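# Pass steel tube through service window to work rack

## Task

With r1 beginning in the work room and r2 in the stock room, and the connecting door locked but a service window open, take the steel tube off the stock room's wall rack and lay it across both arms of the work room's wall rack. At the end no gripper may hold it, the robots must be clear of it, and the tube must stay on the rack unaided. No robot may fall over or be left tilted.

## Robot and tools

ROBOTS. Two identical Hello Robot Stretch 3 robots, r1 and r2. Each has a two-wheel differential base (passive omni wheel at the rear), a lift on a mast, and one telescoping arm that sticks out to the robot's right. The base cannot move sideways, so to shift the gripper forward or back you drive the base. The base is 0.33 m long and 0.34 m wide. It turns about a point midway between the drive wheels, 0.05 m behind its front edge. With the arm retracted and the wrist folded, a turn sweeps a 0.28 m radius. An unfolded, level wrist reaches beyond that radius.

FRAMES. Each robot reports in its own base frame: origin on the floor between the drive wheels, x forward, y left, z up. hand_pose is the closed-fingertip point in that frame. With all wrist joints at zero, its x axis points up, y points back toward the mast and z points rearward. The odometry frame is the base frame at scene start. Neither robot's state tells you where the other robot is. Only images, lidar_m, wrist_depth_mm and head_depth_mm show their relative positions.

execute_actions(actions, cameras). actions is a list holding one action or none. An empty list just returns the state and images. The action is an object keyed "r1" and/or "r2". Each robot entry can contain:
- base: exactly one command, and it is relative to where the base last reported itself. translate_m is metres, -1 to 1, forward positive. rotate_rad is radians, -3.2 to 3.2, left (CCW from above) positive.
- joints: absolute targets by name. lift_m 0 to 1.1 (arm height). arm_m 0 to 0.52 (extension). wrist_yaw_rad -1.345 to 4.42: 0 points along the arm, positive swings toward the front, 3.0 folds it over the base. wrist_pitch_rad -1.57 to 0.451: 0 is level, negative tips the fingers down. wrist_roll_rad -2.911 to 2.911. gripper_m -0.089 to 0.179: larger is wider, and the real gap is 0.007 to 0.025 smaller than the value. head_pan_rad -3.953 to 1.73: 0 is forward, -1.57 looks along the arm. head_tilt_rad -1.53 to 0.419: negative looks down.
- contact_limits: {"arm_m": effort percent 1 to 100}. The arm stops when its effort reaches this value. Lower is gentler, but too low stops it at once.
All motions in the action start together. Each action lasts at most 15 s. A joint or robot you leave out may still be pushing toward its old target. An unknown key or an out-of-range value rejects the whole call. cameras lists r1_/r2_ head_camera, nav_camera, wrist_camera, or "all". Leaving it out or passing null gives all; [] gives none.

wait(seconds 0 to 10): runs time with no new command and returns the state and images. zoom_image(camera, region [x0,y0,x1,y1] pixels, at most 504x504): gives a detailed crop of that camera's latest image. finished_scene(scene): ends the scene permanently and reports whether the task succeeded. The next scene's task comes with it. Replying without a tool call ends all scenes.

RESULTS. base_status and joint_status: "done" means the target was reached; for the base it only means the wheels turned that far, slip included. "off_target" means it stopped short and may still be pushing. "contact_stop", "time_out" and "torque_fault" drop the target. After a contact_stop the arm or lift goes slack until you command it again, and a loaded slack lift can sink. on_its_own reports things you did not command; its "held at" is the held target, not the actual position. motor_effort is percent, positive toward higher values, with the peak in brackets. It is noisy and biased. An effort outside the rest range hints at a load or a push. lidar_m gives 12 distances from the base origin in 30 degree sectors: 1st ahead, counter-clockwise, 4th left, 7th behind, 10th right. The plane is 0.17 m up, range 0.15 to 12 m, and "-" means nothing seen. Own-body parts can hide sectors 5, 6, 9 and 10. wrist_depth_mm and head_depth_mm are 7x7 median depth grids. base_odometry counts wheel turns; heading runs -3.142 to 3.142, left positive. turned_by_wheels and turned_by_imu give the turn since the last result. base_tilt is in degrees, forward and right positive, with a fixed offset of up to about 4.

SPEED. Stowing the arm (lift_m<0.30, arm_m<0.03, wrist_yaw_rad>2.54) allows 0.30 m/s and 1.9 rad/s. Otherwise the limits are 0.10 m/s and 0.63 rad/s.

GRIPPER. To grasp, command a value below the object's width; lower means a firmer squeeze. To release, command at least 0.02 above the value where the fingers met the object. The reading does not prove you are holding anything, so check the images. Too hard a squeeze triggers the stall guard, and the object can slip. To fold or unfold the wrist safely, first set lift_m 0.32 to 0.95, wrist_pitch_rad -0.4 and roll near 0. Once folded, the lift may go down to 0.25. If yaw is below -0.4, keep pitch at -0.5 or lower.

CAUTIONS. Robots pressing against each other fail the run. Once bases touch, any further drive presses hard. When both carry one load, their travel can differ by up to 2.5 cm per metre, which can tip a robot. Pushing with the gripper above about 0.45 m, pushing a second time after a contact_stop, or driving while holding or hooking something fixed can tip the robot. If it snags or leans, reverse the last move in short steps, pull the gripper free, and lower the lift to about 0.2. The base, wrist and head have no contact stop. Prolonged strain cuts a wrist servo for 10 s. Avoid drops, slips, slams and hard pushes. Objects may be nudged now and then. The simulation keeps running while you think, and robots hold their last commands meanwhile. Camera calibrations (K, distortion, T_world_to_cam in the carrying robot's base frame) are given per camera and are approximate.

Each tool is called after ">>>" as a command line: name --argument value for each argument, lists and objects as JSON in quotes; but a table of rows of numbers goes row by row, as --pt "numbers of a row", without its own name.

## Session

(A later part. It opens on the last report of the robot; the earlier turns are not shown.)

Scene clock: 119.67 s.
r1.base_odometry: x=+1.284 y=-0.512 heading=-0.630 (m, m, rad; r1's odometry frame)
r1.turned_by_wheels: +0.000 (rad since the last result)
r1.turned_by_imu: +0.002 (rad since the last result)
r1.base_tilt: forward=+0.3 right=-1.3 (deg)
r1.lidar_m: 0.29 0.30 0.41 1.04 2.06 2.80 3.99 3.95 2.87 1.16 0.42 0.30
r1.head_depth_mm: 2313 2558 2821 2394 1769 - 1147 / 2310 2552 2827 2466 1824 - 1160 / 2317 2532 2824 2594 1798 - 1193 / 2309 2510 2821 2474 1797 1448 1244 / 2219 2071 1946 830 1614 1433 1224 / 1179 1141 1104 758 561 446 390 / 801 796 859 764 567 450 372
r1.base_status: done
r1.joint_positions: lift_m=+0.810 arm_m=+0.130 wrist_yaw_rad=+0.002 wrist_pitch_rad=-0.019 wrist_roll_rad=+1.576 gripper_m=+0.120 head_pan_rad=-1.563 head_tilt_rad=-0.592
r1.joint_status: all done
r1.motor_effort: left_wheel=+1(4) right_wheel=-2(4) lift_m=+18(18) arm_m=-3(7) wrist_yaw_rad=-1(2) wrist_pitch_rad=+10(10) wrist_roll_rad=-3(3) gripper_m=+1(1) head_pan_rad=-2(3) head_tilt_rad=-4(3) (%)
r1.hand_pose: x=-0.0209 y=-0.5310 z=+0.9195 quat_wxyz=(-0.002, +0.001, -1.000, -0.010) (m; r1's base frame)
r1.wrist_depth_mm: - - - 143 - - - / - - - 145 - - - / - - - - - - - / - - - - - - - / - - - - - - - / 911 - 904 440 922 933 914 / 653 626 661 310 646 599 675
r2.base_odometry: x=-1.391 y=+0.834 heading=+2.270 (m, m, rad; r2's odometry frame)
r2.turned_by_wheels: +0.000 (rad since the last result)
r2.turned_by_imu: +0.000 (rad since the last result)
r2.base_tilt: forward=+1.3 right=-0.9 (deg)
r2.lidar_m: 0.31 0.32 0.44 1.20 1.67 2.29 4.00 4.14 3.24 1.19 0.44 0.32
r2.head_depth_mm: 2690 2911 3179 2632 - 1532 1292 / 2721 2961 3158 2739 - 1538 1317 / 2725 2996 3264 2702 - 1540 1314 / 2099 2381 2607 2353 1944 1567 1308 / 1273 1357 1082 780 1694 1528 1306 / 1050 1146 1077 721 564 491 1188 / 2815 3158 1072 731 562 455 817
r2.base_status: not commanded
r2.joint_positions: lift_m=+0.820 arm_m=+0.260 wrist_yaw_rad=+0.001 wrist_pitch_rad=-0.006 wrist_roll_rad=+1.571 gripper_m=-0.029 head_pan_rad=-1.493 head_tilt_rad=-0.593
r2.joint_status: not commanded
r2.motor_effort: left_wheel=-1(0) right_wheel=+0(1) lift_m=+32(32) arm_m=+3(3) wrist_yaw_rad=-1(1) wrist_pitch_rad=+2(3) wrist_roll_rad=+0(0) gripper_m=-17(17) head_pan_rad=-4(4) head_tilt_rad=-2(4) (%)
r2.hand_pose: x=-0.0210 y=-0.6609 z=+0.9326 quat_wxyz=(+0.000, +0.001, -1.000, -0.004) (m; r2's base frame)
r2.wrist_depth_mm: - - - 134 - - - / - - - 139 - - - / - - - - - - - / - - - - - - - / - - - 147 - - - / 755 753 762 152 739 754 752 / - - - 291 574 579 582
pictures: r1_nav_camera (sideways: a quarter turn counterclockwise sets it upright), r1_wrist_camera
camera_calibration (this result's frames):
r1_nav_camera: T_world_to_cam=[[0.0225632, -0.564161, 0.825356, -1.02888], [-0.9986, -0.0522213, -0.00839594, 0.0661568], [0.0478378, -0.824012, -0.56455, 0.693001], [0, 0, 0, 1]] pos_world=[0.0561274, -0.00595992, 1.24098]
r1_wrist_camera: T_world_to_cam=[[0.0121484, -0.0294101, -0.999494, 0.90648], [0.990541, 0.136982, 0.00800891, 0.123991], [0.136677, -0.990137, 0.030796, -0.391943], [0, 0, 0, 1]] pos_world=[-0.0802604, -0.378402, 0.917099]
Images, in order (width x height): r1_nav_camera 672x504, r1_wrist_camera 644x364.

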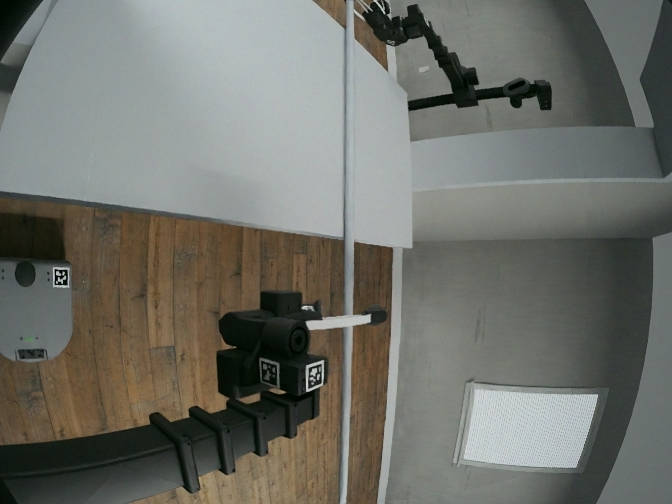

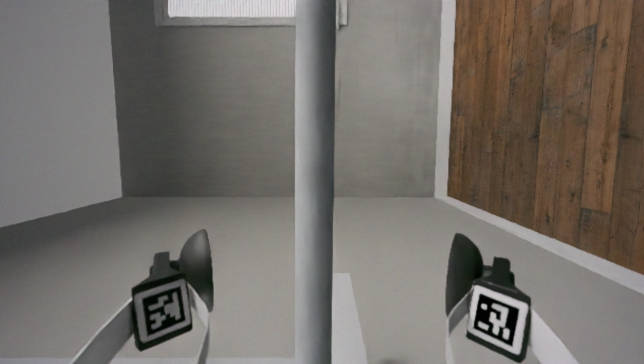

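>>> execute_actions --actions '[{"r1":{"base":{"translate_m":0.025},"joints":{"arm_m":0.137,"lift_m":0.818,"gripper_m":0.06}}}]' --cameras '[]'

>>> execute_actions --actions '[{"r1":{"joints":{"gripper_m":-0.04}}}]' --cameras '[]'

>>> execute_actions --actions '[{"r2":{"joints":{"gripper_m":0.15}}}]' --cameras '[]'

>>> execute_actions --actions '[{"r2":{"joints":{"arm_m":0.0}},"r1":{"joints":{"lift_m":0.87}}}]' --cameras '["r1_wrist_camera","r1_nav_camera"]'

Scene clock: 121.97 s.
r1.base_odometry: x=+1.304 y=-0.527 heading=-0.630 (m, m, rad; r1's odometry frame)
r1.turned_by_wheels: +0.000 (rad since the last result)
r1.turned_by_imu: +0.001 (rad since the last result)
r1.base_tilt: forward=+0.3 right=-1.2 (deg)
r1.lidar_m: 0.27 0.28 0.38 0.95 2.06 2.81 4.01 3.94 2.87 1.06 0.38 0.28
r1.head_depth_mm: 2331 2570 2835 2415 1834 - 1163 / 2340 2560 2816 2452 1869 - 1189 / 2312 2560 2828 2598 1833 - 1206 / 2329 2554 2828 2487 1805 1457 1240 / 2041 1903 1781 762 592 495 1191 / 1080 1045 1003 757 560 447 369 / 730 785 859 770 567 449 372
r1.base_status: done
r1.joint_positions: lift_m=+0.818 arm_m=+0.137 wrist_yaw_rad=+0.002 wrist_pitch_rad=-0.020 wrist_roll_rad=+1.576 gripper_m=+0.060 head_pan_rad=-1.563 head_tilt_rad=-0.592
r1.joint_status: all done
r1.motor_effort: left_wheel=+0(5) right_wheel=-1(2) lift_m=+21(24) arm_m=+3(7) wrist_yaw_rad=-1(1) wrist_pitch_rad=+10(10) wrist_roll_rad=-3(3) gripper_m=+0(81) head_pan_rad=-3(3) head_tilt_rad=-4(5) (%)
r1.hand_pose: x=-0.0209 y=-0.5374 z=+0.9272 quat_wxyz=(-0.002, +0.001, -1.000, -0.010) (m; r1's base frame)
r1.wrist_depth_mm: - - - - - - - / - - - - - - - / - - - - - - - / - - - - - - - / - - - - - - - / 837 861 - 415 - 854 876 / 613 616 571 299 580 610 626
r2.base_odometry: x=-1.391 y=+0.834 heading=+2.270 (m, m, rad; r2's odometry frame)
r2.turned_by_wheels: +0.000 (rad since the last result)
r2.turned_by_imu: +0.000 (rad since the last result)
r2.base_tilt: forward=+1.3 right=-0.9 (deg)
r2.lidar_m: 0.31 0.32 0.44 1.20 1.67 2.29 3.98 4.13 3.23 1.19 0.44 0.32
r2.head_depth_mm: 2669 2911 3128 2610 - 1540 1294 / 2691 2945 3208 2732 - 1536 1318 / 2720 3024 3206 2700 - 1538 1317 / 2107 2372 2635 2352 1948 1563 1311 / 1268 1361 1082 781 1691 1522 1305 / 1048 1144 1076 720 566 491 1185 / 2835 3149 1070 729 562 454 816
r2.base_status: not commanded
r2.joint_positions: lift_m=+0.820 arm_m=+0.260 wrist_yaw_rad=+0.001 wrist_pitch_rad=-0.006 wrist_roll_rad=+1.571 gripper_m=-0.029 head_pan_rad=-1.493 head_tilt_rad=-0.593
r2.joint_status: not commanded
r2.motor_effort: left_wheel=+0(1) right_wheel=+0(1) lift_m=+32(32) arm_m=+2(3) wrist_yaw_rad=-1(1) wrist_pitch_rad=+3(3) wrist_roll_rad=-1(1) gripper_m=-17(17) head_pan_rad=-4(4) head_tilt_rad=-3(3) (%)
r2.hand_pose: x=-0.0210 y=-0.6609 z=+0.9326 quat_wxyz=(+0.000, +0.001, -1.000, -0.004) (m; r2's base frame)
r2.wrist_depth_mm: - - - 133 - - - / - - - 139 - - - / - - - - - - - / - - - - - - - / - - - 146 - - - / 756 742 759 153 763 744 744 / - - - 292 584 584 591
pictures: none
No camera images: the call's "cameras" was empty. Leave "cameras" out to get every camera's image.

Scene clock: 123.47 s.
r1.base_odometry: x=+1.304 y=-0.527 heading=-0.630 (m, m, rad; r1's odometry frame)
r1.turned_by_wheels: +0.000 (rad since the last result)
r1.turned_by_imu: +0.000 (rad since the last result)
r1.base_tilt: forward=+0.3 right=-1.2 (deg)
r1.lidar_m: 0.27 0.28 0.38 0.95 2.06 2.80 4.02 3.94 2.88 1.06 0.38 0.28
r1.head_depth_mm: 2309 2563 2786 2396 1819 - 1165 / 2323 2521 2808 2432 1857 - 1191 / 2353 2533 2828 2471 1847 - 1202 / 2317 2557 2793 2505 1790 1447 1235 / 2034 1904 1790 761 593 495 1185 / 1081 1040 1004 757 562 445 369 / 732 783 857 766 566 449 372
r1.base_status: not commanded
r1.joint_positions: lift_m=+0.818 arm_m=+0.137 wrist_yaw_rad=+0.002 wrist_pitch_rad=-0.021 wrist_roll_rad=+1.576 gripper_m=-0.039 head_pan_rad=-1.563 head_tilt_rad=-0.592
r1.joint_status: all done
r1.motor_effort: left_wheel=+1(0) right_wheel=-1(1) lift_m=+21(21) arm_m=+2(3) wrist_yaw_rad=-1(1) wrist_pitch_rad=+10(11) wrist_roll_rad=-3(3) gripper_m=-20(96) head_pan_rad=-3(3) head_tilt_rad=-4(3) (%)
r1.hand_pose: x=-0.0209 y=-0.5375 z=+0.9269 quat_wxyz=(-0.002, +0.001, -1.000, -0.011) (m; r1's base frame)
r1.wrist_depth_mm: - - - - - - - / - - - - - - - / - - - - - - - / - - - - - - - / - - - 140 - - - / 837 870 855 134 858 859 831 / 626 628 595 143 577 634 626
r2.base_odometry: x=-1.391 y=+0.834 heading=+2.270 (m, m, rad; r2's odometry frame)
r2.turned_by_wheels: +0.000 (rad since the last result)
r2.turned_by_imu: +0.000 (rad since the last result)
r2.base_tilt: forward=+1.4 right=-0.9 (deg)
r2.lidar_m: 0.31 0.32 0.44 1.21 1.67 2.29 3.98 4.14 3.23 1.19 0.44 0.32
r2.head_depth_mm: 2683 2913 3189 2615 - 1539 1292 / 2718 2961 3212 2736 - 1542 1318 / 2746 2995 3291 2699 - 1536 1315 / 2100 2373 2636 2355 1946 1574 1312 / 1268 1361 1089 778 1696 1526 1306 / 1047 1146 1079 721 566 492 1190 / 2832 3150 1064 729 562 454 816
r2.base_status: not commanded
r2.joint_positions: lift_m=+0.820 arm_m=+0.260 wrist_yaw_rad=+0.001 wrist_pitch_rad=-0.007 wrist_roll_rad=+1.571 gripper_m=-0.029 head_pan_rad=-1.493 head_tilt_rad=-0.593
r2.joint_status: not commanded
r2.motor_effort: left_wheel=+0(0) right_wheel=+1(0) lift_m=+32(32) arm_m=+2(3) wrist_yaw_rad=-1(1) wrist_pitch_rad=+3(3) wrist_roll_rad=+0(1) gripper_m=-17(17) head_pan_rad=-4(4) head_tilt_rad=-4(2) (%)
r2.hand_pose: x=-0.0210 y=-0.6609 z=+0.9323 quat_wxyz=(+0.000, +0.001, -1.000, -0.004) (m; r2's base frame)
r2.wrist_depth_mm: - - - 132 - - - / - - - 137 - - - / - - - 143 - - - / - - - - - - - / - - - 147 - - - / 745 748 774 152 740 756 747 / - - - 291 579 581 579
pictures: none
No camera images: the call's "cameras" was empty. Leave "cameras" out to get every camera's image.

Scene clock: 125.77 s.
r1.base_odometry: x=+1.304 y=-0.527 heading=-0.630 (m, m, rad; r1's odometry frame)
r1.turned_by_wheels: +0.000 (rad since the last result)
r1.turned_by_imu: +0.001 (rad since the last result)
r1.base_tilt: forward=+0.3 right=-1.3 (deg)
r1.lidar_m: 0.27 0.28 0.38 0.94 2.07 2.81 4.02 3.97 2.87 1.06 0.38 0.28
r1.head_depth_mm: 2329 2506 2797 2418 1808 - 1163 / 2320 2575 2829 2430 1862 - 1189 / 2313 2541 2845 2443 1801 - 1199 / 2298 2556 2823 2498 1807 1456 1245 / 2042 1906 1791 759 591 495 1187 / 1071 1037 1003 754 560 446 369 / 730 780 855 765 568 449 372
r1.base_status: not commanded
r1.joint_positions: lift_m=+0.818 arm_m=+0.137 wrist_yaw_rad=+0.001 wrist_pitch_rad=-0.049 wrist_roll_rad=+1.589 gripper_m=-0.036 head_pan_rad=-1.563 head_tilt_rad=-0.592
r1.joint_status: not commanded
r1.motor_effort: left_wheel=+0(0) right_wheel=-1(1) lift_m=+21(21) arm_m=+3(2) wrist_yaw_rad=-1(1) wrist_pitch_rad=+24(25) wrist_roll_rad=-8(8) gripper_m=-20(21) head_pan_rad=-3(3) head_tilt_rad=-4(5) (%)
r1.hand_pose: x=-0.0212 y=-0.5366 z=+0.9198 quat_wxyz=(-0.009, +0.000, -1.000, -0.025) (m; r1's base frame)
r1.wrist_depth_mm: - - - - - - - / - - - - - - - / - - - - - - - / - - - 136 - - - / - - - 134 - - - / 847 860 870 134 828 818 832 / 644 625 605 143 572 608 608
r2.base_odometry: x=-1.391 y=+0.834 heading=+2.270 (m, m, rad; r2's odometry frame)
r2.turned_by_wheels: +0.000 (rad since the last result)
r2.turned_by_imu: +0.000 (rad since the last result)
r2.base_tilt: forward=+1.3 right=-0.9 (deg)
r2.lidar_m: 0.31 0.32 0.44 1.21 1.67 2.29 3.98 4.16 3.25 1.19 0.44 0.32
r2.head_depth_mm: 2681 2907 3141 2616 - 1539 1292 / 2709 2956 3228 2592 - 1543 1321 / 2736 2995 3243 2453 - 1519 1309 / 2106 2380 2626 2357 1957 1564 1309 / 1268 1365 1086 743 1699 1517 1308 / 1048 1153 1079 709 564 491 1190 / 2860 3164 1067 715 563 455 816
r2.base_status: not commanded
r2.joint_positions: lift_m=+0.820 arm_m=+0.260 wrist_yaw_rad=+0.001 wrist_pitch_rad=-0.014 wrist_roll_rad=+1.571 gripper_m=+0.150 head_pan_rad=-1.493 head_tilt_rad=-0.593
r2.joint_status: all done
r2.motor_effort: left_wheel=+0(0) right_wheel=+0(0) lift_m=+32(32) arm_m=+3(2) wrist_yaw_rad=-1(1) wrist_pitch_rad=+6(6) wrist_roll_rad=-1(0) gripper_m=+1(83) head_pan_rad=-4(5) head_tilt_rad=-2(3) (%)
r2.hand_pose: x=-0.0210 y=-0.6607 z=+0.9306 quat_wxyz=(+0.000, +0.001, -1.000, -0.008) (m; r2's base frame)
r2.wrist_depth_mm: - - - - - - - / - - - - - - - / - - - - - - - / - - - - - - - / - - 879 941 - - - / 745 746 153 738 735 - 756 / - - 778 465 586 587 584
pictures: none
No camera images: the call's "cameras" was empty. Leave "cameras" out to get every camera's image.

Scene clock: 128.90 s.
r1.base_odometry: x=+1.304 y=-0.527 heading=-0.630 (m, m, rad; r1's odometry frame)
r1.turned_by_wheels: +0.000 (rad since the last result)
r1.turned_by_imu: +0.001 (rad since the last result)
r1.base_tilt: forward=+0.3 right=-1.3 (deg)
r1.lidar_m: 0.27 0.28 0.38 0.95 2.06 2.81 4.03 3.93 2.88 1.06 0.38 0.28
r1.head_depth_mm: 2297 2541 2827 2391 - - 1211 / 2308 2530 2823 2398 - - 1222 / 2292 2555 2825 2585 - - 1236 / 2304 2561 2840 2509 1883 1487 1235 / 2027 1902 1787 762 575 495 1192 / 1083 1043 1004 755 559 445 370 / 728 784 861 767 568 449 372
r1.base_status: not commanded
r1.joint_positions: lift_m=+0.870 arm_m=+0.137 wrist_yaw_rad=+0.000 wrist_pitch_rad=-0.096 wrist_roll_rad=+1.567 gripper_m=-0.036 head_pan_rad=-1.563 head_tilt_rad=-0.592
r1.joint_status: all done
r1.on_its_own: wrist_pitch_rad is at rest, and its effort (+49) is outside its rest range (-20 to +32)
r1.motor_effort: left_wheel=+0(1) right_wheel=-1(1) lift_m=+25(23) arm_m=+2(2) wrist_yaw_rad=+0(0) wrist_pitch_rad=+49(51) wrist_roll_rad=+1(8) gripper_m=-23(24) head_pan_rad=-3(2) head_tilt_rad=-4(3) (%)
r1.hand_pose: x=-0.0215 y=-0.5345 z=+0.9594 quat_wxyz=(+0.002, +0.000, -0.999, -0.049) (m; r1's base frame)
r1.wrist_depth_mm: - - - 131 - - - / - - - 132 - - - / - - - 132 - - - / - - - 135 - - - / - - - 138 - - - / 873 831 861 133 900 844 866 / 614 621 622 338 304 634 628
r2.base_odometry: x=-1.391 y=+0.834 heading=+2.270 (m, m, rad; r2's odometry frame)
r2.turned_by_wheels: +0.000 (rad since the last result)
r2.turned_by_imu: +0.000 (rad since the last result)
r2.base_tilt: forward=+1.3 right=-0.9 (deg)
r2.lidar_m: 0.31 0.32 0.44 1.20 1.67 2.30 3.98 4.13 3.24 1.19 0.44 0.32
r2.head_depth_mm: 2676 2924 3174 2611 1959 1574 1368 / 2717 2940 3226 2477 1967 1578 1351 / 2753 2986 3243 2459 1950 1622 - / 2099 2370 2614 2378 1970 1576 1345 / 1269 1361 1087 745 1690 1527 1311 / 1048 1146 1079 727 566 491 1189 / 2831 3167 1070 736 563 454 817
r2.base_status: not commanded
r2.joint_positions: lift_m=+0.820 arm_m=+0.000 wrist_yaw_rad=+0.001 wrist_pitch_rad=-0.016 wrist_roll_rad=+1.571 gripper_m=+0.150 head_pan_rad=-1.493 head_tilt_rad=-0.593
r2.joint_status: all done
r2.motor_effort: left_wheel=+0(1) right_wheel=+0(0) lift_m=+32(32) arm_m=-2(4) wrist_yaw_rad=-1(1) wrist_pitch_rad=+6(6) wrist_roll_rad=-1(1) gripper_m=+0(0) head_pan_rad=-4(5) head_tilt_rad=-3(2) (%)
r2.hand_pose: x=-0.0212 y=-0.4010 z=+0.9302 quat_wxyz=(+0.000, +0.000, -1.000, -0.008) (m; r2's base frame)
r2.wrist_depth_mm: - - - - - - - / - - - - - - - / - - - - - - - / - - - - - - - / 961 - - 961 - - - / 882 - - 513 736 - 769 / - - - 459 577 581 586
pictures: r1_nav_camera (sideways: a quarter turn counterclockwise sets it upright), r1_wrist_camera
camera_calibration (this result's frames):
r1_nav_camera: T_world_to_cam=[[0.0225468, -0.564209, 0.825324, -1.02884], [-0.998602, -0.0521912, -0.00839846, 0.0661601], [0.0478131, -0.823981, -0.564597, 0.693062], [0, 0, 0, 1]] pos_world=[0.0561272, -0.00595794, 1.24098]
r1_wrist_camera: T_world_to_cam=[[0.00266891, 0.0475309, -0.998866, 0.98662], [0.990846, 0.134691, 0.00905675, 0.122494], [0.134969, -0.989747, -0.0467363, -0.322063], [0, 0, 0, 1]] pos_world=[-0.0805377, -0.382155, 0.96934]
Images, in order (width x height): r1_nav_camera 672x504, r1_wrist_camera 644x364.

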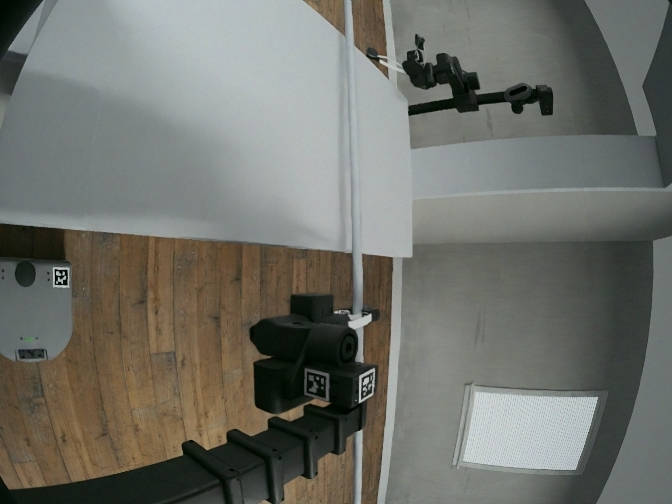

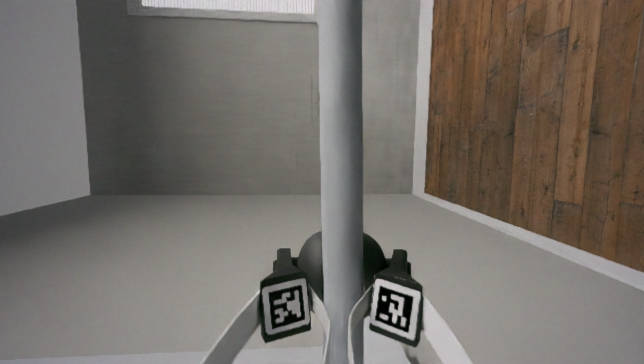

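>>> execute_actions --actions '[{"r1":{"base":{"translate_m":-1},"joints":{"lift_m":0.92}}}]' --cameras '[]'

>>> execute_actions --actions '[{"r1":{"base":{"translate_m":-1},"joints":{"arm_m":0}}}]' --cameras '[]'

>>> execute_actions --actions '[{"r1":{"base":{"translate_m":-0.99}}}]' --cameras '[]'

>>> execute_actions --actions '[{"r1":{"base":{"rotate_rad":-1.59}}}]' --cameras '["r1_head_camera","r1_nav_camera"]'

Scene clock: 140.33 s.
r1.base_odometry: x=+0.496 y=+0.062 heading=-0.630 (m, m, rad; r1's odometry frame)
r1.turned_by_wheels: +0.000 (rad since the last result)
r1.turned_by_imu: +0.005 (rad since the last result)
r1.base_tilt: forward=+0.3 right=-1.2 (deg)
r1.lidar_m: 1.26 1.31 1.77 1.98 2.06 2.81 3.01 3.13 2.88 2.76 1.81 1.31
r1.head_depth_mm: 2297 2508 2799 2637 - 1374 1218 / 2322 2552 2798 2703 - 1391 1218 / 2314 2531 2845 2709 - 1396 1227 / 2307 2571 2819 2539 1829 1481 1239 / 2319 2564 2854 2535 1881 1503 1250 / 2319 2552 2880 2567 1892 1501 1249 / 2315 2538 2866 2584 1926 1523 1266
r1.base_status: done
r1.joint_positions: lift_m=+0.920 arm_m=+0.137 wrist_yaw_rad=+0.000 wrist_pitch_rad=-0.098 wrist_roll_rad=+1.567 gripper_m=-0.036 head_pan_rad=-1.563 head_tilt_rad=-0.592
r1.joint_status: all done
r1.on_its_own: wrist_pitch_rad is at rest, and its effort (+50) is outside its rest range (-20 to +32)
r1.motor_effort: left_wheel=+1(3) right_wheel=-1(8) lift_m=+24(23) arm_m=+2(2) wrist_yaw_rad=+0(1) wrist_pitch_rad=+50(51) wrist_roll_rad=+1(1) gripper_m=-23(23) head_pan_rad=-3(2) head_tilt_rad=-4(4) (%)
r1.hand_pose: x=-0.0215 y=-0.5344 z=+1.0089 quat_wxyz=(+0.002, +0.000, -0.999, -0.050) (m; r1's base frame)
r1.wrist_depth_mm: - - - 127 - - - / - - - 129 - - - / - - - 132 - - - / - - - 134 - - - / - - - 137 - - - / - - - 134 - - - / - - - - - - -
r2.base_odometry: x=-1.391 y=+0.834 heading=+2.270 (m, m, rad; r2's odometry frame)
r2.turned_by_wheels: +0.000 (rad since the last result)
r2.turned_by_imu: +0.000 (rad since the last result)
r2.base_tilt: forward=+1.4 right=-1.0 (deg)
r2.lidar_m: 0.31 0.32 0.44 1.20 1.67 2.29 3.98 4.15 3.23 1.19 0.44 0.32
r2.head_depth_mm: 2674 2904 3187 2597 1978 1580 1372 / 2710 2976 3197 2573 1962 1577 1350 / 2760 3007 3239 2599 1959 1624 - / 2111 2381 2621 2453 1946 1569 1345 / 1268 1358 1085 781 1689 1518 1307 / 1051 1147 1078 742 565 490 1184 / 2849 3138 1072 736 563 454 816
r2.base_status: not commanded
r2.joint_positions: lift_m=+0.820 arm_m=+0.000 wrist_yaw_rad=+0.001 wrist_pitch_rad=-0.016 wrist_roll_rad=+1.571 gripper_m=+0.150 head_pan_rad=-1.493 head_tilt_rad=-0.593
r2.joint_status: not commanded
r2.motor_effort: left_wheel=+1(1) right_wheel=+0(1) lift_m=+32(32) arm_m=-2(2) wrist_yaw_rad=+0(1) wrist_pitch_rad=+6(6) wrist_roll_rad=-1(1) gripper_m=+0(0) head_pan_rad=-3(4) head_tilt_rad=-3(2) (%)
r2.hand_pose: x=-0.0212 y=-0.4010 z=+0.9302 quat_wxyz=(+0.000, +0.000, -1.000, -0.008) (m; r2's base frame)
r2.wrist_depth_mm: - - - - - - - / - - - - - - - / - - - - - - - / - - - - - - - / 957 - - - - - - / 899 - - 735 743 - 752 / - - - 483 580 588 590
pictures: none
No camera images: the call's "cameras" was empty. Leave "cameras" out to get every camera's image.

Scene clock: 151.30 s.
r1.base_odometry: x=-0.312 y=+0.651 heading=-0.630 (m, m, rad; r1's odometry frame)
r1.turned_by_wheels: +0.000 (rad since the last result)
r1.turned_by_imu: +0.003 (rad since the last result)
r1.base_tilt: forward=+0.3 right=-1.2 (deg)
r1.lidar_m: 2.26 2.34 2.05 1.98 2.05 2.12 2.04 2.12 2.87 2.77 2.87 2.35
r1.head_depth_mm: 2326 2546 2823 2393 1757 - - / 2287 2548 2818 2433 1776 1525 - / 2324 2568 2822 2461 1731 - - / 2312 2526 2832 2450 1733 1522 1206 / 2342 2536 2862 2525 1814 1503 1250 / 2335 2571 2846 2545 1839 1519 1259 / 2288 2588 2853 2604 1802 1519 1261
r1.base_status: done
r1.joint_positions: lift_m=+0.920 arm_m=+0.001 wrist_yaw_rad=+0.000 wrist_pitch_rad=-0.098 wrist_roll_rad=+1.567 gripper_m=-0.036 head_pan_rad=-1.563 head_tilt_rad=-0.593
r1.joint_status: all done
r1.on_its_own: wrist_pitch_rad is at rest, and its effort (+50) is outside its rest range (-20 to +32)
r1.motor_effort: left_wheel=+1(3) right_wheel=+0(6) lift_m=+25(24) arm_m=-3(5) wrist_yaw_rad=+0(0) wrist_pitch_rad=+50(51) wrist_roll_rad=+1(1) gripper_m=-24(23) head_pan_rad=-3(3) head_tilt_rad=-3(4) (%)
r1.hand_pose: x=-0.0214 y=-0.3986 z=+1.0089 quat_wxyz=(+0.002, +0.000, -0.999, -0.050) (m; r1's base frame)
r1.wrist_depth_mm: - - - 128 - - - / - - - 129 - - - / - - - 132 - - - / - - - 134 - - - / - - - 137 - - - / - - - 134 - - - / - - - - - - -
r2.base_odometry: x=-1.391 y=+0.834 heading=+2.270 (m, m, rad; r2's odometry frame)
r2.turned_by_wheels: +0.000 (rad since the last result)
r2.turned_by_imu: +0.000 (rad since the last result)
r2.base_tilt: forward=+1.3 right=-0.9 (deg)
r2.lidar_m: 0.31 0.32 0.44 1.21 1.67 2.29 3.97 4.14 3.24 1.19 0.44 0.32
r2.head_depth_mm: 2672 2909 3168 2620 1969 1589 1371 / 2685 2965 3198 2585 1956 1575 1346 / 2736 2986 3252 2572 1966 1623 - / 2101 2388 2606 2451 1933 1563 1347 / 1267 1357 1087 781 1682 1520 1310 / 1048 1149 1079 741 566 492 1183 / 2848 3146 1066 741 564 455 818
r2.base_status: not commanded
r2.joint_positions: lift_m=+0.820 arm_m=+0.000 wrist_yaw_rad=+0.001 wrist_pitch_rad=-0.016 wrist_roll_rad=+1.571 gripper_m=+0.150 head_pan_rad=-1.493 head_tilt_rad=-0.593
r2.joint_status: not commanded
r2.motor_effort: left_wheel=+0(0) right_wheel=+1(0) lift_m=+32(32) arm_m=-2(2) wrist_yaw_rad=+0(1) wrist_pitch_rad=+6(6) wrist_roll_rad=+0(1) gripper_m=+0(1) head_pan_rad=-4(5) head_tilt_rad=-1(4) (%)
r2.hand_pose: x=-0.0212 y=-0.4010 z=+0.9302 quat_wxyz=(+0.000, +0.000, -1.000, -0.008) (m; r2's base frame)
r2.wrist_depth_mm: - - - - - - - / - - - - - - - / - - - - - - - / - - - - - - - / 934 - - - - - - / 876 - - 747 755 - 726 / - - - 480 580 577 593
pictures: none
No camera images: the call's "cameras" was empty. Leave "cameras" out to get every camera's image.

Scene clock: 162.17 s.
r1.base_odometry: x=-1.112 y=+1.234 heading=-0.630 (m, m, rad; r1's odometry frame)
r1.turned_by_wheels: +0.000 (rad since the last result)
r1.turned_by_imu: +0.003 (rad since the last result)
r1.base_tilt: forward=+0.3 right=-1.3 (deg)
r1.lidar_m: 3.22 2.81 2.05 1.98 1.51 1.10 1.06 1.10 1.50 2.77 2.87 3.38
r1.head_depth_mm: 2320 2543 2852 2402 1762 - - / 2316 2531 2834 2464 1780 1504 - / 2345 2570 2815 2480 1732 - - / 2298 2567 2817 2493 1735 1534 1207 / 2304 2596 2871 2535 1818 1497 1255 / 2338 2550 2850 2564 1822 1522 1261 / 2372 2549 2860 2597 1797 1528 1261
r1.base_status: done
r1.joint_positions: lift_m=+0.920 arm_m=+0.001 wrist_yaw_rad=+0.000 wrist_pitch_rad=-0.098 wrist_roll_rad=+1.567 gripper_m=-0.036 head_pan_rad=-1.563 head_tilt_rad=-0.593
r1.joint_status: not commanded
r1.on_its_own: wrist_pitch_rad is at rest, and its effort (+50) is outside its rest range (-20 to +32)
r1.motor_effort: left_wheel=+1(4) right_wheel=+0(7) lift_m=+25(25) arm_m=-3(3) wrist_yaw_rad=+0(0) wrist_pitch_rad=+50(50) wrist_roll_rad=+1(1) gripper_m=-23(23) head_pan_rad=-3(3) head_tilt_rad=-3(3) (%)
r1.hand_pose: x=-0.0214 y=-0.3986 z=+1.0089 quat_wxyz=(+0.002, +0.000, -0.999, -0.050) (m; r1's base frame)
r1.wrist_depth_mm: - - - 129 - - - / - - - 130 - - - / - - - 132 - - - / - - - 134 - - - / - - - 137 - - - / - - - 133 - - - / - - - - - - -
r2.base_odometry: x=-1.391 y=+0.834 heading=+2.270 (m, m, rad; r2's odometry frame)
r2.turned_by_wheels: +0.000 (rad since the last result)
r2.turned_by_imu: +0.000 (rad since the last result)
r2.base_tilt: forward=+1.4 right=-0.9 (deg)
r2.lidar_m: 0.31 0.32 0.44 1.21 1.68 2.29 3.99 4.15 3.24 1.19 0.44 0.32
r2.head_depth_mm: 2665 2923 3184 2605 1970 1592 1371 / 2718 2909 3190 2572 1975 1580 1353 / 2740 2993 3246 2596 1960 1629 - / 2101 2352 2637 2446 1946 1573 1346 / 1265 1360 1084 779 1696 1522 1310 / 1048 1144 1078 742 565 492 1183 / 2830 3172 1070 739 563 454 817
r2.base_status: not commanded
r2.joint_positions: lift_m=+0.820 arm_m=+0.000 wrist_yaw_rad=+0.001 wrist_pitch_rad=-0.016 wrist_roll_rad=+1.571 gripper_m=+0.150 head_pan_rad=-1.493 head_tilt_rad=-0.593
r2.joint_status: not commanded
r2.motor_effort: left_wheel=+0(0) right_wheel=+0(0) lift_m=+32(32) arm_m=-3(3) wrist_yaw_rad=+0(0) wrist_pitch_rad=+6(6) wrist_roll_rad=+0(0) gripper_m=+0(0) head_pan_rad=-4(4) head_tilt_rad=-2(3) (%)
r2.hand_pose: x=-0.0212 y=-0.4010 z=+0.9302 quat_wxyz=(+0.000, +0.000, -1.000, -0.008) (m; r2's base frame)
r2.wrist_depth_mm: - - - - - - - / - - - - - - - / - - - - - - - / - - - - - - - / 973 - - - - - - / 881 - - 729 759 - 763 / - - - 486 589 600 594
pictures: none
No camera images: the call's "cameras" was empty. Leave "cameras" out to get every camera's image.

Scene clock: 165.67 s.
r1.base_odometry: x=-1.112 y=+1.234 heading=-2.220 (m, m, rad; r1's odometry frame)
r1.turned_by_wheels: -1.590 (rad since the last result)
r1.turned_by_imu: -1.570 (rad since the last result)
r1.base_tilt: forward=+0.3 right=-1.2 (deg)
r1.lidar_m: 2.77 2.86 3.38 3.22 2.86 2.06 1.98 1.53 1.11 1.06 1.09 1.47
r1.head_depth_mm: 867 950 1058 1180 1358 - - / 863 952 1063 1189 1358 1480 - / 863 947 1056 1186 1327 - - / 861 946 1055 1196 1301 1497 1207 / 864 942 1056 1173 1270 1481 1251 / 852 934 1057 1184 1312 1474 1251 / 866 950 1057 1184 1308 1477 1261
r1.base_status: done
r1.joint_positions: lift_m=+0.920 arm_m=+0.001 wrist_yaw_rad=-0.003 wrist_pitch_rad=-0.098 wrist_roll_rad=+1.567 gripper_m=-0.036 head_pan_rad=-1.563 head_tilt_rad=-0.593
r1.joint_status: not commanded
r1.on_its_own: wrist_pitch_rad is at rest, and its effort (+50) is outside its rest range (-20 to +32)
r1.motor_effort: left_wheel=+1(6) right_wheel=-2(6) lift_m=+25(25) arm_m=-2(2) wrist_yaw_rad=+2(2) wrist_pitch_rad=+50(50) wrist_roll_rad=+1(1) gripper_m=-23(23) head_pan_rad=-3(3) head_tilt_rad=-4(5) (%)
r1.hand_pose: x=-0.0221 y=-0.3985 z=+1.0089 quat_wxyz=(+0.002, -0.001, -0.999, -0.050) (m; r1's base frame)
r1.wrist_depth_mm: 775 771 805 803 843 848 826 / 780 786 796 794 863 863 855 / 761 778 809 809 838 890 890 / 803 821 822 131 835 875 908 / 823 819 843 133 875 913 908 / 822 827 853 134 901 908 930 / 842 849 848 510 908 924 938
r2.base_odometry: x=-1.391 y=+0.834 heading=+2.270 (m, m, rad; r2's odometry frame)
r2.turned_by_wheels: +0.000 (rad since the last result)
r2.turned_by_imu: +0.000 (rad since the last result)
r2.base_tilt: forward=+1.3 right=-1.0 (deg)
r2.lidar_m: 0.31 0.32 0.44 1.20 1.67 2.30 3.97 4.15 3.25 1.19 0.44 0.32
r2.head_depth_mm: 2678 2917 3167 2602 1969 1590 1372 / 2704 2973 3203 2592 1969 1574 1350 / 2742 2995 3242 2597 1958 1621 - / 2101 2363 2623 2460 1952 1575 1340 / 1265 1357 1083 779 1690 1523 1309 / 1052 1147 1077 741 566 492 1186 / 2838 3113 1068 737 562 454 816
r2.base_status: not commanded
r2.joint_positions: lift_m=+0.820 arm_m=+0.000 wrist_yaw_rad=+0.001 wrist_pitch_rad=-0.016 wrist_roll_rad=+1.571 gripper_m=+0.150 head_pan_rad=-1.493 head_tilt_rad=-0.593
r2.joint_status: not commanded
r2.motor_effort: left_wheel=+0(0) right_wheel=+0(0) lift_m=+31(31) arm_m=-1(2) wrist_yaw_rad=+0(0) wrist_pitch_rad=+6(6) wrist_roll_rad=+0(1) gripper_m=+0(1) head_pan_rad=-5(5) head_tilt_rad=-3(4) (%)
r2.hand_pose: x=-0.0212 y=-0.4010 z=+0.9302 quat_wxyz=(+0.000, +0.000, -1.000, -0.008) (m; r2's base frame)
r2.wrist_depth_mm: - - - - - - - / - - - - - - - / - - - - - - - / - - - - - - - / 936 - - - - - - / 881 - - 760 746 - 743 / - - - 481 594 577 596
pictures: r1_head_camera (sideways: a quarter turn clockwise sets it upright), r1_nav_camera (sideways: a quarter turn counterclockwise sets it upright)
camera_calibration (this result's frames):
r1_head_camera: T_world_to_cam=[[0.0552353, 0.50991, -0.858453, 1.1395], [0.997271, 0.0139995, 0.0724828, -0.0990377], [0.0489776, -0.860114, -0.507745, 0.613227], [0, 0, 0, 1]] pos_world=[0.00579216, -0.0522129, 1.29675]
r1_nav_camera: T_world_to_cam=[[0.0224371, -0.564385, 0.825207, -1.02869], [-0.998612, -0.051993, -0.0084077, 0.0661722], [0.0476501, -0.823873, -0.564769, 0.693287], [0, 0, 0, 1]] pos_world=[0.0561259, -0.00595508, 1.24098]
Images, in order (width x height): r1_head_camera 896x504, r1_nav_camera 672x504.

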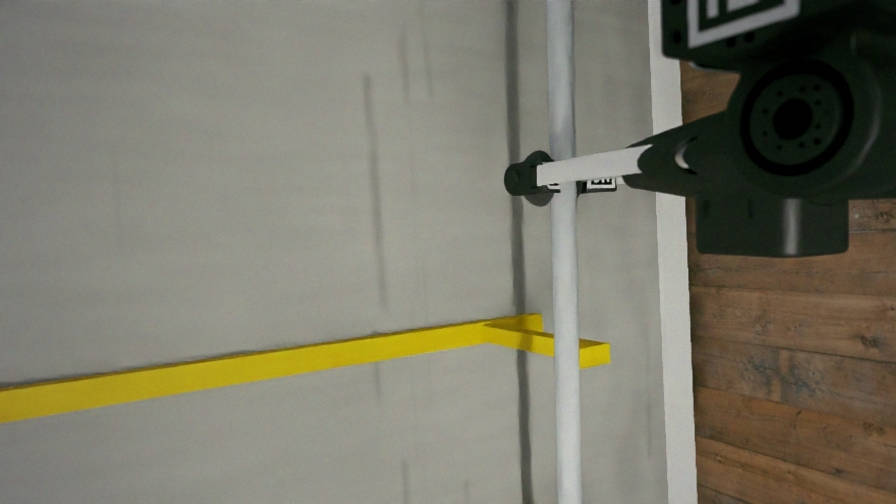

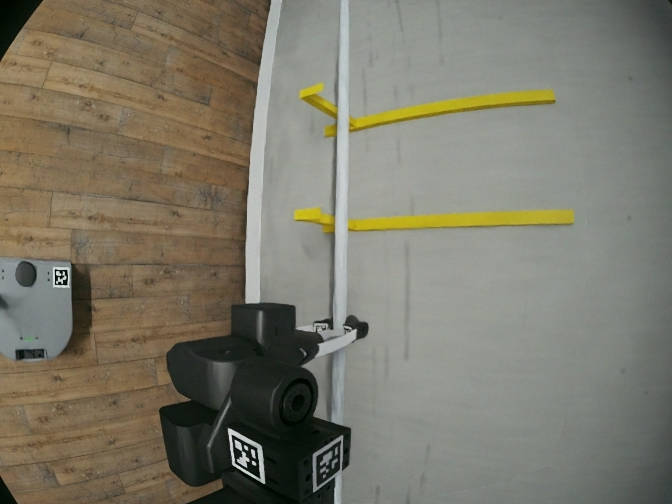

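Near arm at x≈0.22; centre ≈0.43.

>>> execute_actions --actions '[{"r1":{"base":{"translate_m":0.45},"joints":{"arm_m":0.52,"lift_m":0.7}}}]' --cameras '[]'

>>> execute_actions --actions '[{"r1":{"joints":{"lift_m":0.6}}}]' --cameras '["r1_head_camera","r1_wrist_camera"]'

Scene clock: 171.47 s.
r1.base_odometry: x=-1.384 y=+0.875 heading=-2.219 (m, m, rad; r1's odometry frame)
r1.turned_by_wheels: +0.000 (rad since the last result)
r1.turned_by_imu: +0.000 (rad since the last result)
r1.base_tilt: forward=+0.3 right=-1.2 (deg)
r1.lidar_m: 2.32 2.40 3.23 3.24 3.34 2.53 2.42 1.53 1.09 1.05 1.08 1.46
r1.head_depth_mm: 842 941 1039 1177 1288 1464 - / 852 936 1035 1131 1363 1430 1219 / 853 945 1043 1141 1378 1466 1235 / 858 940 1043 1160 1341 1462 1232 / 855 928 1028 1155 1316 1464 1240 / 843 939 1042 1180 1342 1473 1251 / 853 937 1040 1146 1340 1479 1267
r1.base_status: done
r1.joint_positions: lift_m=+0.700 arm_m=+0.520 wrist_yaw_rad=+0.000 wrist_pitch_rad=-0.100 wrist_roll_rad=+1.567 gripper_m=-0.036 head_pan_rad=-1.563 head_tilt_rad=-0.593
r1.joint_status: all done
r1.on_its_own: wrist_pitch_rad is at rest, and its effort (+51) is outside its rest range (-20 to +32)
r1.motor_effort: left_wheel=+2(5) right_wheel=-3(3) lift_m=+22(21) arm_m=+3(4) wrist_yaw_rad=+0(2) wrist_pitch_rad=+51(51) wrist_roll_rad=+1(1) gripper_m=-23(23) head_pan_rad=-3(3) head_tilt_rad=-4(4) (%)
r1.hand_pose: x=-0.0214 y=-0.9172 z=+0.7888 quat_wxyz=(+0.002, +0.000, -0.999, -0.050) (m; r1's base frame)
r1.wrist_depth_mm: 270 273 278 281 294 298 305 / 272 279 285 287 296 300 310 / 275 281 287 290 301 309 318 / 280 286 293 294 304 312 321 / 285 288 298 134 309 320 330 / 287 295 298 134 317 322 328 / 292 300 303 225 321 326 339
r2.base_odometry: x=-1.391 y=+0.834 heading=+2.270 (m, m, rad; r2's odometry frame)
r2.turned_by_wheels: +0.000 (rad since the last result)
r2.turned_by_imu: +0.000 (rad since the last result)
r2.base_tilt: forward=+1.3 right=-0.9 (deg)
r2.lidar_m: 0.31 0.32 0.44 1.20 1.67 2.29 4.00 4.13 3.23 1.19 0.44 0.32
r2.head_depth_mm: 2681 2923 3144 2615 1966 1575 1368 / 2712 2974 3220 2598 1958 1581 1349 / 2734 3014 3249 2576 1955 1611 - / 2111 2364 2631 2452 1951 1560 1351 / 1268 1361 1081 781 1694 1525 1310 / 1050 1150 1077 740 565 491 1183 / 2837 3125 1071 739 563 455 817
r2.base_status: not commanded
r2.joint_positions: lift_m=+0.820 arm_m=+0.000 wrist_yaw_rad=+0.001 wrist_pitch_rad=-0.016 wrist_roll_rad=+1.571 gripper_m=+0.150 head_pan_rad=-1.493 head_tilt_rad=-0.593
r2.joint_status: not commanded
r2.motor_effort: left_wheel=-1(0) right_wheel=+0(0) lift_m=+32(31) arm_m=-2(2) wrist_yaw_rad=+0(0) wrist_pitch_rad=+6(6) wrist_roll_rad=+0(0) gripper_m=+0(0) head_pan_rad=-5(4) head_tilt_rad=-2(2) (%)
r2.hand_pose: x=-0.0212 y=-0.4010 z=+0.9302 quat_wxyz=(+0.000, +0.000, -1.000, -0.008) (m; r2's base frame)
r2.wrist_depth_mm: - - - - - - - / - - - - - - - / - - - - - - - / - - - - - - - / 942 - - - - - - / 891 - - 753 754 - 732 / - - - 489 584 575 586
pictures: none
No camera images: the call's "cameras" was empty. Leave "cameras" out to get every camera's image.

Scene clock: 173.20 s.
r1.base_odometry: x=-1.384 y=+0.875 heading=-2.219 (m, m, rad; r1's odometry frame)
r1.turned_by_wheels: +0.000 (rad since the last result)
r1.turned_by_imu: +0.000 (rad since the last result)
r1.base_tilt: forward=+0.3 right=-1.2 (deg)
r1.lidar_m: 2.33 2.40 3.24 3.23 3.35 2.52 2.42 1.53 1.09 1.05 1.08 1.46
r1.head_depth_mm: 844 940 1048 1182 1325 1447 1239 / 852 941 1040 1154 1318 1467 1217 / 855 943 1045 1154 1425 1466 1240 / 853 942 1044 1158 1339 1459 1239 / 852 928 1034 1136 1319 1466 1255 / 846 942 1042 1172 1344 1470 1257 / 855 939 1045 1181 1334 1485 1266
r1.base_status: not commanded
r1.joint_positions: lift_m=+0.600 arm_m=+0.520 wrist_yaw_rad=+0.000 wrist_pitch_rad=-0.100 wrist_roll_rad=+1.567 gripper_m=-0.036 head_pan_rad=-1.563 head_tilt_rad=-0.593
r1.joint_status: all done
r1.on_its_own: wrist_pitch_rad is at rest, and its effort (+51) is outside its rest range (-20 to +32)
r1.motor_effort: left_wheel=+2(1) right_wheel=-3(3) lift_m=+21(21) arm_m=+4(3) wrist_yaw_rad=+0(0) wrist_pitch_rad=+51(51) wrist_roll_rad=+1(1) gripper_m=-23(23) head_pan_rad=-3(3) head_tilt_rad=-4(4) (%)
r1.hand_pose: x=-0.0214 y=-0.9172 z=+0.6888 quat_wxyz=(+0.002, +0.000, -0.999, -0.050) (m; r1's base frame)
r1.wrist_depth_mm: 268 273 280 280 292 300 309 / 273 275 283 285 297 303 307 / 276 281 288 292 301 305 313 / 279 285 290 293 306 314 316 / 284 289 296 134 308 315 328 / 288 295 300 134 316 319 332 / 288 296 301 225 320 329 341
r2.base_odometry: x=-1.391 y=+0.834 heading=+2.270 (m, m, rad; r2's odometry frame)
r2.turned_by_wheels: +0.000 (rad since the last result)
r2.turned_by_imu: +0.000 (rad since the last result)
r2.base_tilt: forward=+1.3 right=-0.9 (deg)
r2.lidar_m: 0.31 0.32 0.44 1.21 1.67 2.29 3.99 4.12 3.24 1.19 0.44 0.32
r2.head_depth_mm: 2699 2915 3183 2599 1973 1586 1372 / 2689 2961 3195 2588 1960 1574 1349 / 2737 3002 3242 2591 1956 1616 - / 2120 2384 2612 2468 1946 1566 1346 / 1272 1361 1087 780 1696 1525 1308 / 1048 1148 1074 744 564 492 1189 / 2838 3135 1072 738 563 454 814
r2.base_status: not commanded
r2.joint_positions: lift_m=+0.820 arm_m=+0.000 wrist_yaw_rad=+0.001 wrist_pitch_rad=-0.016 wrist_roll_rad=+1.571 gripper_m=+0.150 head_pan_rad=-1.493 head_tilt_rad=-0.593
r2.joint_status: not commanded
r2.motor_effort: left_wheel=+0(0) right_wheel=+0(0) lift_m=+31(32) arm_m=-3(3) wrist_yaw_rad=+0(0) wrist_pitch_rad=+6(6) wrist_roll_rad=-1(1) gripper_m=+0(1) head_pan_rad=-5(4) head_tilt_rad=-3(3) (%)
r2.hand_pose: x=-0.0212 y=-0.4010 z=+0.9302 quat_wxyz=(+0.000, +0.000, -1.000, -0.008) (m; r2's base frame)
r2.wrist_depth_mm: - - - - - - - / - - - - - - - / - - - - - - - / - - - - - - - / 928 - - - - - - / 899 - - 748 715 - 757 / - - - 487 584 582 576
pictures: r1_head_camera (sideways: a quarter turn clockwise sets it upright), r1_wrist_camera
camera_calibration (this result's frames):
r1_head_camera: T_world_to_cam=[[0.0552561, 0.509953, -0.858426, 1.13947], [0.997272, 0.0139543, 0.0724831, -0.0990381], [0.0489417, -0.860089, -0.507791, 0.613287], [0, 0, 0, 1]] pos_world=[0.00578999, -0.0522126, 1.29675]
r1_wrist_camera: T_world_to_cam=[[0.00265533, 0.0509433, -0.998698, 0.737476], [0.990813, 0.134904, 0.00951577, 0.176312], [0.135213, -0.989548, -0.0501171, -0.711011], [0, 0, 0, 1]] pos_world=[-0.080513, -0.764934, 0.699205]
Images, in order (width x height): r1_head_camera 896x504, r1_wrist_camera 644x364.

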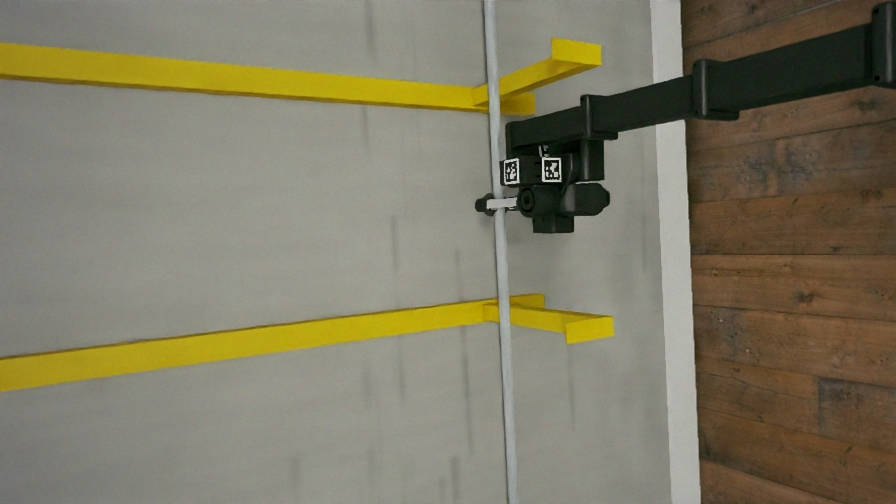

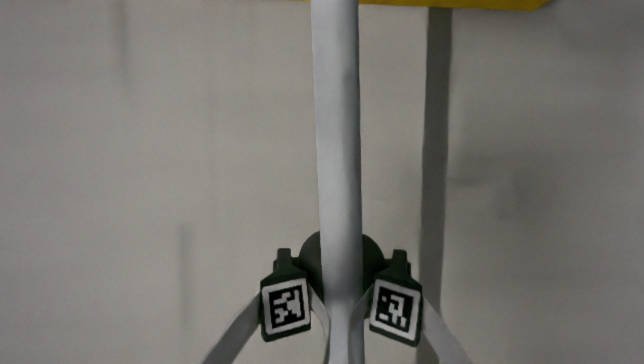

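>>> execute_actions --actions '[{"r1":{"joints":{"lift_m":0.555}}}]' --cameras '["r1_head_camera"]'

Scene clock: 174.57 s.
r1.base_odometry: x=-1.384 y=+0.875 heading=-2.219 (m, m, rad; r1's odometry frame)
r1.turned_by_wheels: +0.000 (rad since the last result)
r1.turned_by_imu: +0.000 (rad since the last result)
r1.base_tilt: forward=+0.2 right=-1.2 (deg)
r1.lidar_m: 2.32 2.40 3.25 3.24 3.36 2.53 2.43 1.52 1.10 1.05 1.08 1.46
r1.head_depth_mm: 850 937 1048 1181 1311 1446 1239 / 855 942 1032 1156 1307 1468 1213 / 856 942 1047 1168 - 1461 1238 / 853 937 1044 1165 1346 1458 1236 / 849 923 1032 1158 1321 1466 1252 / 843 938 1042 1172 1347 1469 1249 / 856 940 1042 1175 1347 1492 1261
r1.base_status: not commanded
r1.joint_positions: lift_m=+0.555 arm_m=+0.520 wrist_yaw_rad=-0.001 wrist_pitch_rad=-0.068 wrist_roll_rad=+1.576 gripper_m=-0.036 head_pan_rad=-1.563 head_tilt_rad=-0.593
r1.joint_status: all done
r1.on_its_own: wrist_pitch_rad is at rest, and its effort (+35) is outside its rest range (-20 to +32)
r1.motor_effort: left_wheel=+2(2) right_wheel=-2(2) lift_m=+20(23) arm_m=+2(4) wrist_yaw_rad=+1(1) wrist_pitch_rad=+35(51) wrist_roll_rad=-3(3) gripper_m=-22(24) head_pan_rad=-3(2) head_tilt_rad=-4(4) (%)
r1.hand_pose: x=-0.0216 y=-0.9187 z=+0.6519 quat_wxyz=(-0.002, -0.001, -0.999, -0.034) (m; r1's base frame)
r1.wrist_depth_mm: 275 275 280 117 288 290 296 / 278 282 288 121 291 295 300 / 280 285 291 126 301 300 306 / 285 289 290 293 299 305 309 / 287 292 298 132 306 309 313 / 293 299 303 133 311 314 318 / 297 301 306 311 317 323 320
r2.base_odometry: x=-1.391 y=+0.834 heading=+2.270 (m, m, rad; r2's odometry frame)
r2.turned_by_wheels: +0.000 (rad since the last result)
r2.turned_by_imu: +0.000 (rad since the last result)
r2.base_tilt: forward=+1.3 right=-1.0 (deg)
r2.lidar_m: 0.31 0.32 0.44 1.21 1.67 2.29 3.98 4.15 3.23 1.19 0.44 0.32
r2.head_depth_mm: 2662 2923 3192 2573 1968 1586 1370 / 2700 2978 3190 2605 1961 1577 1348 / 2732 3004 3251 2574 1960 1619 - / 2100 2378 2646 2466 1952 1572 1345 / 1268 1356 1084 780 1697 1525 1304 / 1049 1143 1076 742 566 491 1188 / 2840 3143 1073 738 564 455 818
r2.base_status: not commanded
r2.joint_positions: lift_m=+0.820 arm_m=+0.000 wrist_yaw_rad=+0.001 wrist_pitch_rad=-0.016 wrist_roll_rad=+1.571 gripper_m=+0.150 head_pan_rad=-1.493 head_tilt_rad=-0.593
r2.joint_status: not commanded
r2.motor_effort: left_wheel=+0(1) right_wheel=+0(0) lift_m=+32(32) arm_m=-2(2) wrist_yaw_rad=+0(0) wrist_pitch_rad=+6(6) wrist_roll_rad=+0(1) gripper_m=+1(0) head_pan_rad=-4(3) head_tilt_rad=-3(3) (%)
r2.hand_pose: x=-0.0212 y=-0.4010 z=+0.9302 quat_wxyz=(+0.000, +0.000, -1.000, -0.008) (m; r2's base frame)
r2.wrist_depth_mm: - - - - - - - / - - - - - - - / - - - - - - - / - - - - - - - / 964 - - - - - - / 880 - - 736 739 - 761 / - - - 477 583 579 583
pictures: r1_head_camera (sideways: a quarter turn clockwise sets it upright)
camera_calibration (this result's frames):
r1_head_camera: T_world_to_cam=[[0.055256, 0.509968, -0.858417, 1.13946], [0.997272, 0.0139531, 0.0724832, -0.0990382], [0.0489417, -0.86008, -0.507806, 0.613306], [0, 0, 0, 1]] pos_world=[0.00578999, -0.0522125, 1.29675]
Images, in order (width x height): r1_head_camera 896x504.

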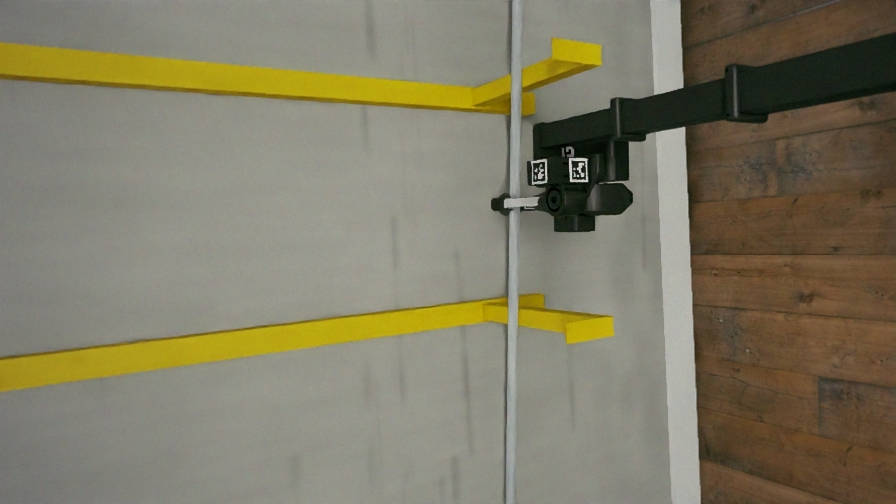

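>>> execute_actions --actions '[{"r1":{"joints":{"lift_m":0.54,"gripper_m":0.12}}}]' --cameras '[]'

>>> execute_actions --actions '[{"r1":{"joints":{"arm_m":0}}}]' --cameras '["r1_head_camera"]'

>>> finished_scene --scene 1

Scene clock: 176.83 s.
r1.base_odometry: x=-1.384 y=+0.875 heading=-2.219 (m, m, rad; r1's odometry frame)
r1.turned_by_wheels: +0.000 (rad since the last result)
r1.turned_by_imu: +0.001 (rad since the last result)
r1.base_tilt: forward=+0.3 right=-1.1 (deg)
r1.lidar_m: 2.32 2.40 3.24 3.23 3.36 2.53 2.42 1.52 1.10 1.05 1.09 1.45
r1.head_depth_mm: 844 945 1048 1180 1323 1460 1225 / 852 939 1029 1156 1309 1469 1206 / 855 945 1046 1174 - 1467 1227 / 859 940 1043 1173 1347 1471 1240 / 855 928 1029 1145 1316 1457 1247 / 841 939 1044 1172 1351 1473 1255 / 857 939 1047 1169 1344 1478 1273
r1.base_status: not commanded
r1.joint_positions: lift_m=+0.540 arm_m=+0.520 wrist_yaw_rad=-0.001 wrist_pitch_rad=-0.025 wrist_roll_rad=+1.576 gripper_m=+0.120 head_pan_rad=-1.563 head_tilt_rad=-0.593
r1.joint_status: all done
r1.motor_effort: left_wheel=+1(2) right_wheel=-2(2) lift_m=+18(16) arm_m=+3(3) wrist_yaw_rad=+0(1) wrist_pitch_rad=+12(35) wrist_roll_rad=-2(3) gripper_m=+1(81) head_pan_rad=-3(3) head_tilt_rad=-5(4) (%)
r1.hand_pose: x=-0.0216 y=-0.9203 z=+0.6482 quat_wxyz=(-0.002, +0.000, -1.000, -0.013) (m; r1's base frame)
r1.wrist_depth_mm: 283 283 285 126 283 280 284 / 286 290 285 131 283 288 285 / 290 290 288 135 289 290 293 / 295 295 295 295 298 294 294 / 300 299 299 295 299 301 299 / 300 303 305 301 304 303 300 / 309 308 308 307 309 308 309
r2.base_odometry: x=-1.391 y=+0.834 heading=+2.270 (m, m, rad; r2's odometry frame)
r2.turned_by_wheels: +0.000 (rad since the last result)
r2.turned_by_imu: +0.000 (rad since the last result)
r2.base_tilt: forward=+1.4 right=-1.0 (deg)
r2.lidar_m: 0.31 0.32 0.44 1.21 1.67 2.29 3.98 4.16 3.23 1.19 0.44 0.32
r2.head_depth_mm: 2676 2900 3134 2605 1970 1587 1369 / 2708 2962 3217 2624 1965 1581 1352 / 2739 2975 3216 2587 1955 1622 - / 2105 2361 2612 2457 1945 1573 1341 / 1270 1363 1085 778 1686 1526 1304 / 1051 1146 1079 741 565 491 1187 / 2844 3139 1069 737 563 455 816
r2.base_status: not commanded
r2.joint_positions: lift_m=+0.820 arm_m=+0.000 wrist_yaw_rad=+0.001 wrist_pitch_rad=-0.016 wrist_roll_rad=+1.571 gripper_m=+0.150 head_pan_rad=-1.493 head_tilt_rad=-0.593
r2.joint_status: not commanded
r2.motor_effort: left_wheel=+0(0) right_wheel=+0(0) lift_m=+31(31) arm_m=-2(2) wrist_yaw_rad=+0(0) wrist_pitch_rad=+6(6) wrist_roll_rad=+0(1) gripper_m=+0(1) head_pan_rad=-4(4) head_tilt_rad=-4(2) (%)
r2.hand_pose: x=-0.0212 y=-0.4010 z=+0.9302 quat_wxyz=(+0.000, +0.000, -1.000, -0.008) (m; r2's base frame)
r2.wrist_depth_mm: - - - - - - - / - - - - - - - / - - - - - - - / - - - - - - - / 960 - - - - - - / 896 - - 733 741 - 753 / - - - 487 583 586 591
pictures: none
No camera images: the call's "cameras" was empty. Leave "cameras" out to get every camera's image.

Scene clock: 181.83 s.
r1.base_odometry: x=-1.384 y=+0.875 heading=-2.219 (m, m, rad; r1's odometry frame)
r1.turned_by_wheels: +0.000 (rad since the last result)
r1.turned_by_imu: +0.001 (rad since the last result)
r1.base_tilt: forward=+0.3 right=-1.2 (deg)
r1.lidar_m: 2.33 2.40 3.23 3.22 3.34 2.53 2.42 1.53 1.09 1.05 1.09 1.46
r1.head_depth_mm: 846 946 1043 1179 1322 1455 1215 / 851 941 1032 1149 1353 1476 1222 / 855 941 1045 1177 1343 1465 1235 / 854 939 1045 1178 1344 1468 1236 / 854 925 1029 1167 1319 1463 1253 / 844 939 1042 1176 1340 1474 1255 / 856 939 1046 1177 1334 1480 1267
r1.base_status: not commanded
r1.joint_positions: lift_m=+0.540 arm_m=+0.001 wrist_yaw_rad=-0.001 wrist_pitch_rad=-0.023 wrist_roll_rad=+1.576 gripper_m=+0.120 head_pan_rad=-1.563 head_tilt_rad=-0.593
r1.joint_status: all done
r1.motor_effort: left_wheel=+2(2) right_wheel=-2(2) lift_m=+17(18) arm_m=-2(1) wrist_yaw_rad=+0(0) wrist_pitch_rad=+12(12) wrist_roll_rad=-3(3) gripper_m=+1(2) head_pan_rad=-3(3) head_tilt_rad=-3(4) (%)
r1.hand_pose: x=-0.0216 y=-0.4016 z=+0.6485 quat_wxyz=(-0.002, +0.000, -1.000, -0.012) (m; r1's base frame)
r1.wrist_depth_mm: 790 796 763 791 782 801 778 / 788 812 800 772 791 815 779 / 806 818 848 799 799 820 787 / 825 828 837 829 817 818 780 / 833 833 813 850 848 839 773 / 836 867 872 823 839 849 763 / 880 855 892 869 896 839 782
r2.base_odometry: x=-1.391 y=+0.834 heading=+2.270 (m, m, rad; r2's odometry frame)
r2.turned_by_wheels: +0.000 (rad since the last result)
r2.turned_by_imu: +0.000 (rad since the last result)
r2.base_tilt: forward=+1.4 right=-0.9 (deg)
r2.lidar_m: 0.31 0.32 0.44 1.20 1.67 2.29 3.98 4.13 3.25 1.19 0.44 0.32
r2.head_depth_mm: 2682 2900 3132 2610 1970 1586 1373 / 2716 2975 3209 2568 1964 1575 1345 / 2716 2981 3264 2572 1956 1626 - / 2111 2379 2632 2430 1944 1574 1339 / 1264 1366 1085 778 1690 1522 1313 / 1052 1144 1078 741 566 492 1185 / 2815 3145 1069 738 563 455 818
r2.base_status: not commanded
r2.joint_positions: lift_m=+0.820 arm_m=+0.000 wrist_yaw_rad=+0.001 wrist_pitch_rad=-0.016 wrist_roll_rad=+1.571 gripper_m=+0.150 head_pan_rad=-1.493 head_tilt_rad=-0.593
r2.joint_status: not commanded
r2.motor_effort: left_wheel=+0(0) right_wheel=+0(0) lift_m=+32(32) arm_m=-2(2) wrist_yaw_rad=+0(1) wrist_pitch_rad=+6(7) wrist_roll_rad=-1(1) gripper_m=+0(1) head_pan_rad=-4(4) head_tilt_rad=-3(4) (%)
r2.hand_pose: x=-0.0212 y=-0.4010 z=+0.9302 quat_wxyz=(+0.000, +0.000, -1.000, -0.008) (m; r2's base frame)
r2.wrist_depth_mm: - - - - - - - / - - - - - - - / - - - - - - - / - - - - - - - / 927 - - - - - - / 909 - - 743 753 - 745 / - - - 483 578 576 591
pictures: r1_head_camera (sideways: a quarter turn clockwise sets it upright)
camera_calibration (this result's frames):
r1_head_camera: T_world_to_cam=[[0.0552559, 0.509976, -0.858412, 1.13945], [0.997272, 0.0139524, 0.0724833, -0.0990383], [0.0489416, -0.860076, -0.507813, 0.613316], [0, 0, 0, 1]] pos_world=[0.00578999, -0.0522124, 1.29675]
Images, in order (width x height): r1_head_camera 896x504.

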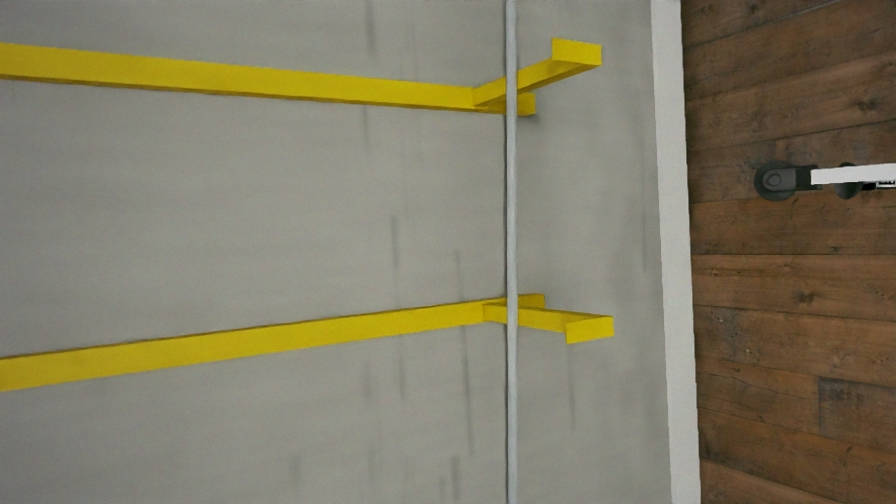

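The scene is finished: the task was done.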